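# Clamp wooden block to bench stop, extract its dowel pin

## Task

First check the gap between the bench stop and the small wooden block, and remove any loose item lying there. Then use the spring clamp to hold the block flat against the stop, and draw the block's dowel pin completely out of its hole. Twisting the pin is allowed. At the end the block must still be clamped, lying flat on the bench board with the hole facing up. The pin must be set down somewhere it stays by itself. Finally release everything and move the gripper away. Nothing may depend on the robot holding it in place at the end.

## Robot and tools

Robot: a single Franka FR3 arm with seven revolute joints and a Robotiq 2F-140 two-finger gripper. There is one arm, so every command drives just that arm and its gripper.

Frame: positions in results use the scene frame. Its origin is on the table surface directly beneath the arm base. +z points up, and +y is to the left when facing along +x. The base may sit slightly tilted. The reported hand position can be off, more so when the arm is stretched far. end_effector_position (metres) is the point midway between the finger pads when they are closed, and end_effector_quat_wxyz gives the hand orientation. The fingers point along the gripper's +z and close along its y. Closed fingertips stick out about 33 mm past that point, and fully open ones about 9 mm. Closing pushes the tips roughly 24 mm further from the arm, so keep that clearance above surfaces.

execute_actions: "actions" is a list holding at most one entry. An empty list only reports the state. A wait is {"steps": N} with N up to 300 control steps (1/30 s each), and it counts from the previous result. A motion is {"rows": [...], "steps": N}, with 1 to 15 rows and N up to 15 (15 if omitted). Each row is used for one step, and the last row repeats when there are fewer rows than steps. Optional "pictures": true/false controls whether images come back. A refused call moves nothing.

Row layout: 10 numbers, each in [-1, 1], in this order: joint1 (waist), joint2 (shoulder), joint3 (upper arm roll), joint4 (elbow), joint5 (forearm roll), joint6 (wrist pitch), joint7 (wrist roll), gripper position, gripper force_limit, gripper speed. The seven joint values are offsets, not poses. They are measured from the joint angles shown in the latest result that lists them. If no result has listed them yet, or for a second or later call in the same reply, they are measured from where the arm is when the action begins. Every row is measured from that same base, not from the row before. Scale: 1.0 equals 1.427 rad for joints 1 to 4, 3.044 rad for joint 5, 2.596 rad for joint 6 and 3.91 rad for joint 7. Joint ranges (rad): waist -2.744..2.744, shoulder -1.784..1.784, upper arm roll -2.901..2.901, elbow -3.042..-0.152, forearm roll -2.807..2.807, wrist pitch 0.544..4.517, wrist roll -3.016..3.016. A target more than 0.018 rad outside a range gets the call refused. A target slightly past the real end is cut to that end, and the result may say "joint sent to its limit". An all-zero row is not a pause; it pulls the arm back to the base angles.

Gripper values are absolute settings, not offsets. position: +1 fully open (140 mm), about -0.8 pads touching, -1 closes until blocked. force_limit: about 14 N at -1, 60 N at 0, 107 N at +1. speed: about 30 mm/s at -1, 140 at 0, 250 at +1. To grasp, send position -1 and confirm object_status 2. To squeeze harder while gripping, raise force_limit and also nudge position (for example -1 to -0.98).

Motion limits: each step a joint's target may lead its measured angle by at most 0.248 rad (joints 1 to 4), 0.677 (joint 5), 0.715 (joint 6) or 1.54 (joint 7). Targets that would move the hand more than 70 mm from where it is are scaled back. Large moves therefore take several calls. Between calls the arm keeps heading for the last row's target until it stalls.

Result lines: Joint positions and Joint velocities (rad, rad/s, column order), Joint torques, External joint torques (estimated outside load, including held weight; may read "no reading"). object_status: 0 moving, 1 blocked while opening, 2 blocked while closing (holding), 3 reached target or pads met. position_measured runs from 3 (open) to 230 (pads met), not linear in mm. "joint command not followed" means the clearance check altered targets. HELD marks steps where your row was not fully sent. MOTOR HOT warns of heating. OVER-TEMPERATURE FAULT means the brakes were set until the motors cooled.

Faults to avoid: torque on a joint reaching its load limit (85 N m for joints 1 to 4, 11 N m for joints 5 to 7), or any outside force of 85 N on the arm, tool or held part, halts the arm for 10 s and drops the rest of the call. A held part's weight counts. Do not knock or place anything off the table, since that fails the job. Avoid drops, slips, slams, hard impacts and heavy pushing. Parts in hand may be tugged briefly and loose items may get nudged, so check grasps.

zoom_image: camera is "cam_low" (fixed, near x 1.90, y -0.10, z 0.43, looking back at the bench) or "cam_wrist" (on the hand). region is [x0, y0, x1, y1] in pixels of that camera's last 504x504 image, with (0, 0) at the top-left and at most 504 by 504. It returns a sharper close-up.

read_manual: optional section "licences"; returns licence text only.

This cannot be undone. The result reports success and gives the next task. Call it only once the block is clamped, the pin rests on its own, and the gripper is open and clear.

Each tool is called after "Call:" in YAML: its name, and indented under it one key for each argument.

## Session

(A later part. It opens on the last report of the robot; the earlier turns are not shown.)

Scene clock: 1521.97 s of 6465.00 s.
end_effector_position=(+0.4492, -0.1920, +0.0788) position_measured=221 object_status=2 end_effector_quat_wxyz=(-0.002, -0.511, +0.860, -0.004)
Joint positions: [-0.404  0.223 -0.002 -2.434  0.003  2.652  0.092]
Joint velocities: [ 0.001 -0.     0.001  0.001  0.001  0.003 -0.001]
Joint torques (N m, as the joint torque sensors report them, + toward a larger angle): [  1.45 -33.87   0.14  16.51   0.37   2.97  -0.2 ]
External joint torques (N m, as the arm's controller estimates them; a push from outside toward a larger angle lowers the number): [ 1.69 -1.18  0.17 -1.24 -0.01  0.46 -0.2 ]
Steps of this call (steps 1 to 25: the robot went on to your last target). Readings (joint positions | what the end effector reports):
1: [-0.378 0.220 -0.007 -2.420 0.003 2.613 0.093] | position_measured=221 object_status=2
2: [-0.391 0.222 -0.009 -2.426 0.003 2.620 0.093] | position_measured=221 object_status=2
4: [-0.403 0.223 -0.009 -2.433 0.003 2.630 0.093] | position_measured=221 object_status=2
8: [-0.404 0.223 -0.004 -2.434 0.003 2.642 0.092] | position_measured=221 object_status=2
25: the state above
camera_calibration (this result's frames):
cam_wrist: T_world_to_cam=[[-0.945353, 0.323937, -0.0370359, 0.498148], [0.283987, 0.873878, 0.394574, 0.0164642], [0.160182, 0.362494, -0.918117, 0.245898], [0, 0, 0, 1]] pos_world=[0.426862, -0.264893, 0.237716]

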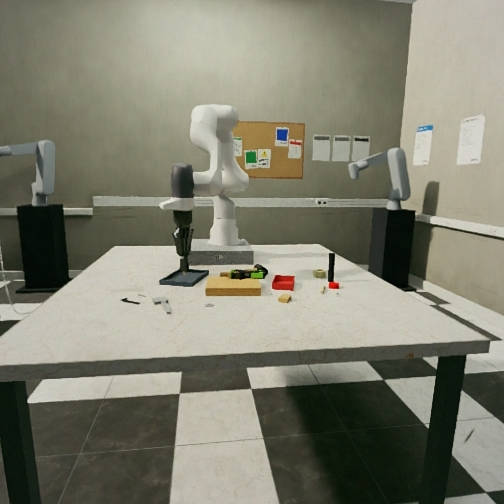

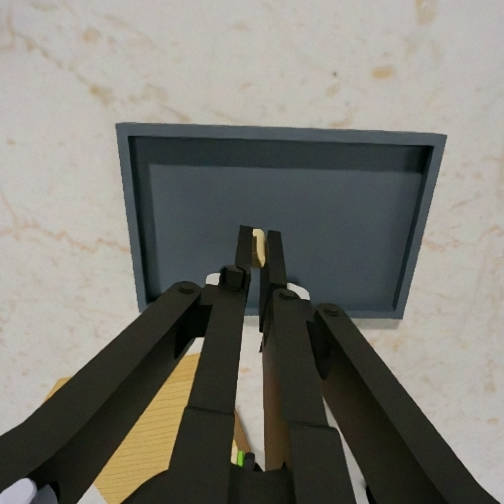

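Call:
execute_actions:
  actions:
    - {"rows": [[0,0.002,0,0,0,0.002,0,-1,0.3,-0.8],[0,0.004,0,0,0,0.004,0,-1,0.3,-0.8],[0,0.007,0,0,0,0.006,0,-1,0.3,-0.8],[0,0.010,0,0,0,0.008,0,-1,0.3,-0.8],[0,0.013,0,0,0,0.010,0,-1,0.3,-0.8],[0,0.016,0,0,0,0.012,0,-1,0.3,-0.8],[0,0.0185,0,0,0,0.0135,0,-1,0.3,-0.8],[0,0.021,0,0,0,0.015,0,-1,0.3,-0.8],[0,0.023,0,0,0,0.016,0,-1,0.3,-0.8],[0,0.0245,0,0,0,0.0164,0,-1,0.3,-0.8],[0,0.026,0,0,0,0.0164,0,-1,0.3,-0.8],[0,0.0268,0,0,0,0.0164,0,-1,0.3,-0.8],[0,0.0273,0,0,0,0.0164,0,-1,0.3,-0.8]], "steps": 15}
  pictures: false

Call:
execute_actions:
  actions:
    - {"steps": 15}

Call:
zoom_image:
  camera: "cam_low"
  region: [155, 245, 275, 300]

Scene clock: 1539.00 s of 6465.00 s.
end_effector_position=(+0.4482, -0.1917, +0.0642) position_measured=221 object_status=2 end_effector_quat_wxyz=(-0.003, -0.511, +0.860, -0.003)
Joint positions: [-0.404  0.259 -0.002 -2.434  0.003  2.687  0.092]
Joint velocities: [-0.001  0.02  -0.001 -0.001 -0.     0.031  0.   ]
Joint torques (N m, as the joint torque sensors report them, + toward a larger angle): [  1.1  -33.87  -0.73  16.84   0.38   3.02   0.12]
External joint torques (N m, as the arm's controller estimates them; a push from outside toward a larger angle lowers the number): [ 1.44 -0.05 -0.64 -0.58  0.02  0.48  0.12]
Steps of this call (steps 1 to 15: the robot went on to your last target; steps 16 to 90: nothing new was sent; then 13.53 s passed at rest; steps 91 to 105: all 15 steps of this action). Readings (joint positions | what the end effector reports):
91: [-0.404 0.223 -0.002 -2.435 0.003 2.653 0.092] | position_measured=221 object_status=2
92: [-0.404 0.223 -0.002 -2.435 0.003 2.654 0.092] | position_measured=221 object_status=2
94: [-0.404 0.227 -0.002 -2.434 0.003 2.658 0.092] | position_measured=221 object_status=2
98: [-0.404 0.241 -0.002 -2.434 0.003 2.672 0.092] | position_measured=221 object_status=2
105: the state above

Scene clock: 1539.50 s of 6465.00 s.
end_effector_position=(+0.4495, -0.1923, +0.0643) position_measured=221 object_status=2 end_effector_quat_wxyz=(-0.002, -0.511, +0.860, -0.005)
Joint positions: [-0.404  0.259 -0.002 -2.434  0.003  2.692  0.092]
Joint velocities: [-0.001 -0.001  0.001  0.001 -0.001  0.001 -0.   ]
Joint torques (N m, as the joint torque sensors report them, + toward a larger angle): [  0.96 -32.95  -0.88  16.61   0.37   3.03   0.13]
External joint torques (N m, as the arm's controller estimates them; a push from outside toward a larger angle lowers the number): [ 1.24  0.33 -0.85 -0.54  0.02  0.51  0.13]
Steps of this call (steps 1 to 15: the robot went on to your last target). Readings (joint positions | what the end effector reports):
1: [-0.404 0.259 -0.002 -2.434 0.003 2.688 0.092] | position_measured=221 object_status=2
2: [-0.404 0.259 -0.002 -2.434 0.003 2.688 0.092] | position_measured=221 object_status=2
4: [-0.404 0.259 -0.002 -2.434 0.003 2.690 0.092] | position_measured=221 object_status=2
8: [-0.404 0.259 -0.002 -2.434 0.003 2.691 0.092] | position_measured=221 object_status=2
15: the state above
The arm was judged still, so your last target was given up. Only a new action makes it travel on or press farther. Fingers that are still opening or closing keep moving.
camera_calibration (this result's frames):
cam_wrist: T_world_to_cam=[[-0.945309, 0.323699, -0.0401309, 0.498125], [0.282706, 0.874466, 0.394191, 0.0230499], [0.162693, 0.361287, -0.918152, 0.231275], [0, 0, 0, 1]] pos_world=[0.426739, -0.264956, 0.22325]

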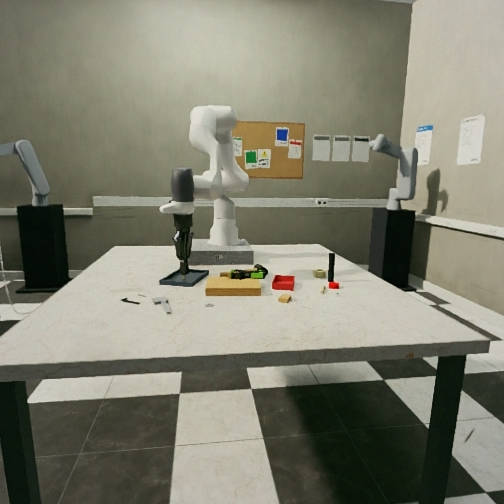

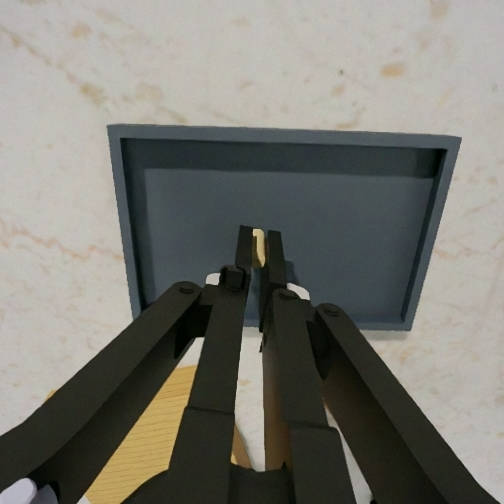

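Region (155, 245, 275, 300) of cam_low's 504x504 image, scaled by 4.200, with more detail than that image has; it fills the top 231 rows of this view, and the rest is white.

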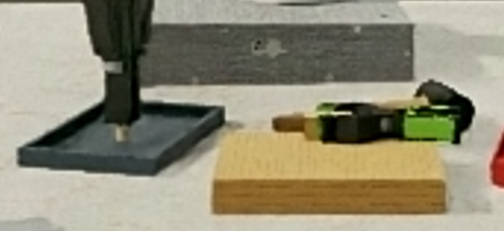

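Call:
execute_actions:
  actions:
    - {"rows": [[0,0.002,0,0,0,0.001,0,-1,0.3,-0.8],[0,0.0027,0,0,0,0.0014,0,-1,0.3,-0.8],[0,0.0034,0,0,0,0.0018,0,-1,0.3,-0.8],[0,0.0041,0,0,0,0.0022,0,-1,0.3,-0.8],[0,0.0048,0,0,0,0.0026,0,-1,0.3,-0.8],[0,0.0055,0,0,0,0.003,0,-1,0.3,-0.8],[0,0.0062,0,0,0,0.0033,0,-1,0.3,-0.8],[0,0.0069,0,0,0,0.0036,0,-1,0.3,-0.8],[0,0.0076,0,0,0,0.0039,0,-1,0.3,-0.8],[0,0.0083,0,0,0,0.0042,0,-1,0.3,-0.8],[0,0.009,0,0,0,0.0044,0,-1,0.3,-0.8],[0,0.0096,0,0,0,0.0046,0,-1,0.3,-0.8],[0,0.0102,0,0,0,0.0046,0,-1,0.3,-0.8]], "steps": 15}
  pictures: false

Call:
execute_actions:
  actions:
    - {"steps": 10}
  pictures: false

Scene clock: 1551.70 s of 6465.00 s.
end_effector_position=(+0.4487, -0.1920, +0.0601) position_measured=221 object_status=2 end_effector_quat_wxyz=(-0.002, -0.511, +0.860, -0.004)
Joint positions: [-0.404  0.269 -0.002 -2.434  0.003  2.7    0.092]
Joint velocities: [ 0.     0.004 -0.001 -0.001  0.     0.009 -0.002]
Joint torques (N m, as the joint torque sensors report them, + toward a larger angle): [  1.14 -31.75  -0.62  16.58   0.33   3.     0.09]
External joint torques (N m, as the arm's controller estimates them; a push from outside toward a larger angle lowers the number): [ 1.55  1.45 -0.47 -0.18 -0.03  0.5   0.09]
Steps of this call (steps 1 to 90: nothing new was sent; then 8.70 s passed at rest; steps 91 to 105: all 15 steps of this action). Readings (joint positions | what the end effector reports):
91: [-0.404 0.259 -0.002 -2.434 0.003 2.692 0.092] | position_measured=221 object_status=2
92: [-0.404 0.260 -0.002 -2.434 0.003 2.692 0.092] | position_measured=221 object_status=2
94: [-0.404 0.261 -0.002 -2.434 0.003 2.693 0.092] | position_measured=221 object_status=2
98: [-0.404 0.264 -0.002 -2.434 0.003 2.696 0.092] | position_measured=221 object_status=2
105: the state above

Scene clock: 1552.03 s of 6465.00 s.
end_effector_position=(+0.4491, -0.1921, +0.0601) position_measured=221 object_status=2 end_effector_quat_wxyz=(-0.002, -0.511, +0.860, -0.005)
Joint positions: [-0.404  0.27  -0.002 -2.434  0.003  2.701  0.092]
Joint velocities: [ 0.002  0.002 -0.001  0.001 -0.001  0.001 -0.001]
Joint torques (N m, as the joint torque sensors report them, + toward a larger angle): [  0.99 -31.41  -0.93  16.65   0.35   2.93   0.13]
External joint torques (N m, as the arm's controller estimates them; a push from outside toward a larger angle lowers the number): [ 1.28  1.9  -0.89 -0.28  0.    0.43  0.14]
Steps of this call (steps 1 to 10: the robot went on to your last target). Readings (joint positions | what the end effector reports):
1: [-0.404 0.269 -0.002 -2.434 0.003 2.700 0.092] | position_measured=221 object_status=2
2: [-0.404 0.270 -0.002 -2.434 0.003 2.701 0.092] | position_measured=221 object_status=2
4: [-0.404 0.270 -0.002 -2.434 0.003 2.701 0.092] | position_measured=221 object_status=2
8: [-0.404 0.270 -0.002 -2.434 0.003 2.701 0.092] | position_measured=221 object_status=2
10: the state above

Call:
execute_actions:
  actions:
    - {"rows": [[0,0,0,0,0,0,0,-1,0.3,-0.8],[0,0,0,0,0,0,0,-1,0.3,-0.8],[0,0,0,0,0,0,0,-0.4,0.3,-0.8]], "steps": 15}
  pictures: false

Call:
execute_actions:
  actions:
    - {"steps": 8}

Scene clock: 1560.10 s of 6465.00 s.
end_effector_position=(+0.4491, -0.1922, +0.0601) position_measured=188 object_status=0 end_effector_quat_wxyz=(-0.002, -0.511, +0.860, -0.005)
Joint positions: [-0.404  0.27  -0.002 -2.434  0.003  2.702  0.092]
Joint velocities: [-0.001  0.    -0.     0.    -0.    -0.     0.   ]
Joint torques (N m, as the joint torque sensors report them, + toward a larger angle): [  0.75 -34.45  -0.82  16.82   0.33   2.66   0.13]
External joint torques (N m, as the arm's controller estimates them; a push from outside toward a larger angle lowers the number): [ 1.09 -1.06 -0.74 -0.1  -0.02  0.16  0.13]
Steps of this call (steps 1 to 15: the robot went on to your last target; steps 16 to 90: nothing new was sent; then 4.57 s passed at rest; steps 91 to 105: all 15 steps of this action). Readings (joint positions | what the end effector reports):
91: [-0.404 0.270 -0.002 -2.434 0.003 2.702 0.092] | position_measured=221 object_status=2
92: [-0.404 0.270 -0.002 -2.434 0.003 2.702 0.092] | position_measured=221 object_status=2
94: [-0.404 0.270 -0.002 -2.434 0.003 2.702 0.092] | position_measured=221 object_status=0
98: [-0.404 0.270 -0.002 -2.434 0.003 2.702 0.092] | position_measured=208 object_status=0
105: the state above

Scene clock: 1560.37 s of 6465.00 s.
end_effector_position=(+0.4491, -0.1922, +0.0601) position_measured=179 object_status=0 end_effector_quat_wxyz=(-0.002, -0.511, +0.860, -0.005)
Joint positions: [-0.404  0.27  -0.002 -2.434  0.003  2.702  0.092]
Joint velocities: [ 0.001 -0.001  0.    -0.001 -0.     0.     0.   ]
Joint torques (N m, as the joint torque sensors report them, + toward a larger angle): [  0.94 -34.37  -1.02  16.42   0.33   2.61   0.13]
External joint torques (N m, as the arm's controller estimates them; a push from outside toward a larger angle lowers the number): [ 1.23 -1.05 -0.99 -0.45 -0.02  0.11  0.13]
Steps of this call (steps 1 to 8: the robot went on to your last target). Readings (joint positions | what the end effector reports):
1: [-0.404 0.270 -0.002 -2.434 0.003 2.702 0.092] | position_measured=185 object_status=0
2: [-0.404 0.270 -0.002 -2.434 0.003 2.702 0.092] | position_measured=183 object_status=0
4: [-0.404 0.270 -0.002 -2.434 0.003 2.702 0.092] | position_measured=179 object_status=0
8: the state above
camera_calibration (this result's frames):
cam_wrist: T_world_to_cam=[[-0.945326, 0.323717, -0.0395729, 0.497537], [0.282924, 0.874391, 0.3942, 0.024617], [0.162212, 0.361451, -0.918172, 0.227669], [0, 0, 0, 1]] pos_world=[0.426439, -0.264877, 0.219024]

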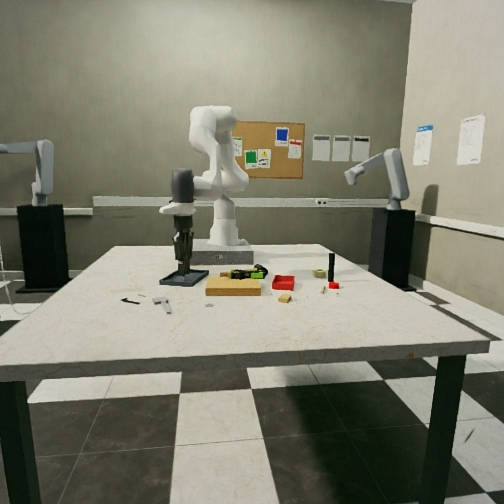

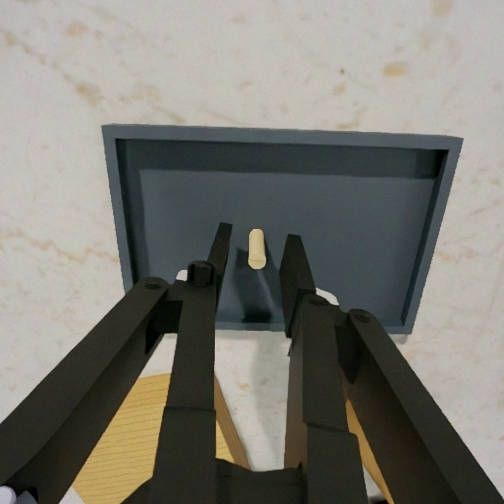

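Call:
execute_actions:
  actions:
    - {"rows": [[0,-0.002,0,0,0,-0.003,0,0.3,0.3,0],[0,-0.006,0,0,0,-0.008,0,0.3,0.3,0],[0,-0.013,0,0,0,-0.015,0,0.3,0.3,0],[0,-0.023,0,0,0,-0.024,0,0.3,0.3,0],[0,-0.036,0,0,0,-0.035,0,0.3,0.3,0],[0,-0.052,0,0,0,-0.047,0,0.3,0.3,0],[0,-0.071,0,0,0,-0.06,0,0.3,0.3,0],[0,-0.092,0,0,0,-0.073,0,0.3,0.3,0],[0,-0.115,0,0,0,-0.086,0,0.3,0.3,0],[0,-0.139,0,0,0,-0.098,0,0.3,0.3,0],[0,-0.163,0,0,0,-0.109,0,0.3,0.3,0],[0,-0.187,0,0,0,-0.119,0,0.3,0.3,0],[0,-0.209,0,0,0,-0.127,0,0.3,0.3,0],[0,-0.229,0,0,0,-0.133,0,0.3,0.3,0],[0,-0.245,0,0,0,-0.135,0,0.3,0.3,0]], "steps": 15}
  pictures: false

Call:
execute_actions:
  actions:
    - {"steps": 25}

Call:
zoom_image:
  camera: "cam_low"
  region: [210, 258, 274, 290]

Scene clock: 1582.67 s of 6465.00 s.
end_effector_position=(+0.4509, -0.1914, +0.1770) position_measured=91 object_status=0 end_effector_quat_wxyz=(+0.008, -0.511, +0.859, -0.017)
Joint positions: [-0.404 -0.015 -0.002 -2.435  0.003  2.448  0.092]
Joint velocities: [ 0.001 -0.896 -0.     0.031 -0.001 -0.56  -0.001]
Joint torques (N m, as the joint torque sensors report them, + toward a larger angle): [  0.87 -23.39  -1.13  19.51   0.53   2.04   0.13]
External joint torques (N m, as the arm's controller estimates them; a push from outside toward a larger angle lowers the number): [ 1.12 -2.5  -0.86  0.82  0.02 -0.31  0.13]
Steps of this call (steps 1 to 15: the robot went on to your last target; steps 16 to 90: nothing new was sent; then 18.80 s passed at rest; steps 91 to 105: all 15 steps of this action). Readings (joint positions | what the end effector reports):
91: [-0.404 0.270 -0.002 -2.434 0.003 2.701 0.092] | position_measured=179 object_status=0
92: [-0.404 0.269 -0.002 -2.434 0.003 2.698 0.092] | position_measured=173 object_status=0
94: [-0.404 0.261 -0.002 -2.435 0.003 2.684 0.092] | position_measured=158 object_status=0
98: [-0.404 0.200 -0.002 -2.437 0.003 2.616 0.092] | position_measured=128 object_status=0
105: the state above

Scene clock: 1583.50 s of 6465.00 s.
end_effector_position=(+0.4372, -0.1852, +0.1999) position_measured=91 object_status=3 end_effector_quat_wxyz=(-0.000, -0.511, +0.859, -0.006)
Joint positions: [-0.404 -0.08  -0.002 -2.433  0.003  2.354  0.092]
Joint velocities: [ 0.    -0.     0.    -0.001  0.    -0.004 -0.   ]
Joint torques (N m, as the joint torque sensors report them, + toward a larger angle): [  1.2  -27.48  -1.24  20.71   0.55   2.27   0.12]
External joint torques (N m, as the arm's controller estimates them; a push from outside toward a larger angle lowers the number): [ 1.47 -1.05 -0.89 -0.99 -0.02 -0.24  0.12]
Steps of this call (steps 1 to 25: the robot went on to your last target). Readings (joint positions | what the end effector reports):
1: [-0.404 -0.041 -0.002 -2.433 0.003 2.432 0.092] | position_measured=91 object_status=0
2: [-0.404 -0.059 -0.002 -2.430 0.003 2.419 0.092] | position_measured=91 object_status=0
4: [-0.404 -0.077 -0.002 -2.429 0.003 2.400 0.092] | position_measured=91 object_status=3
8: [-0.404 -0.080 -0.002 -2.432 0.003 2.375 0.092] | position_measured=91 object_status=3
25: the state above
camera_calibration (this result's frames):
cam_wrist: T_world_to_cam=[[-0.94533, 0.32326, -0.0430584, 0.49023], [0.281062, 0.874563, 0.395151, -0.032539], [0.165394, 0.361446, -0.917606, 0.353958], [0, 0, 0, 1]] pos_world=[0.414032, -0.257951, 0.358761]

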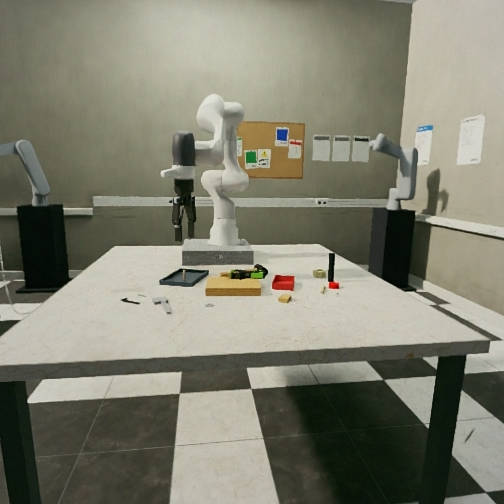

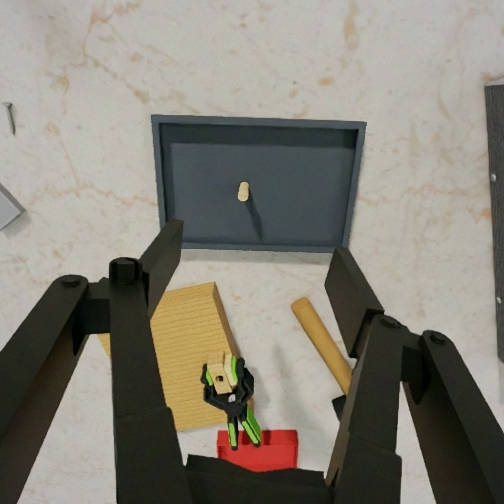

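Region (210, 258, 274, 290) of cam_low's 504x504 image, scaled by 7.875, with more detail than that image has.

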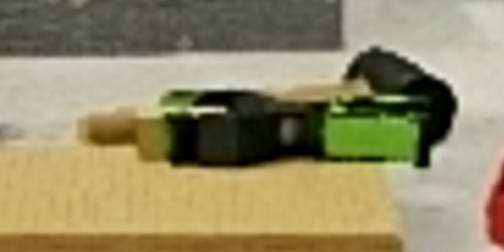

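Call:
zoom_image:
  camera: "cam_wrist"
  region: [185, 335, 275, 425]

Region (185, 335, 275, 425) of cam_wrist's 504x504 image, scaled by 5.600, with more detail than that image has.

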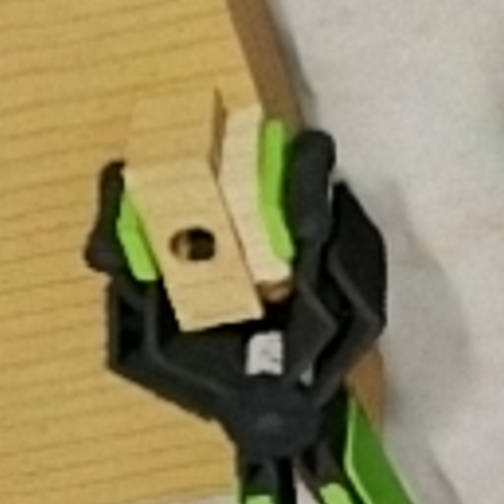

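Call:
zoom_image:
  camera: "cam_low"
  region: [215, 262, 255, 286]

Region (215, 262, 255, 286) of cam_low's 504x504 image, scaled by 12.600, with more detail than that image has; it fills the top 302 rows of this view, and the rest is white.

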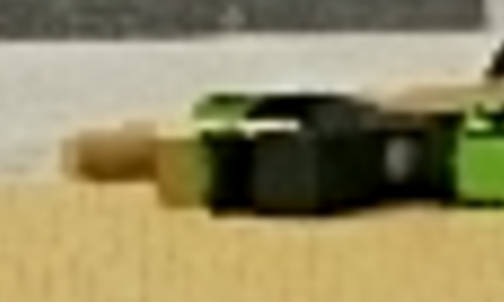

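Call:
finished_scene:
  scene: 1

The scene is finished: the task was done.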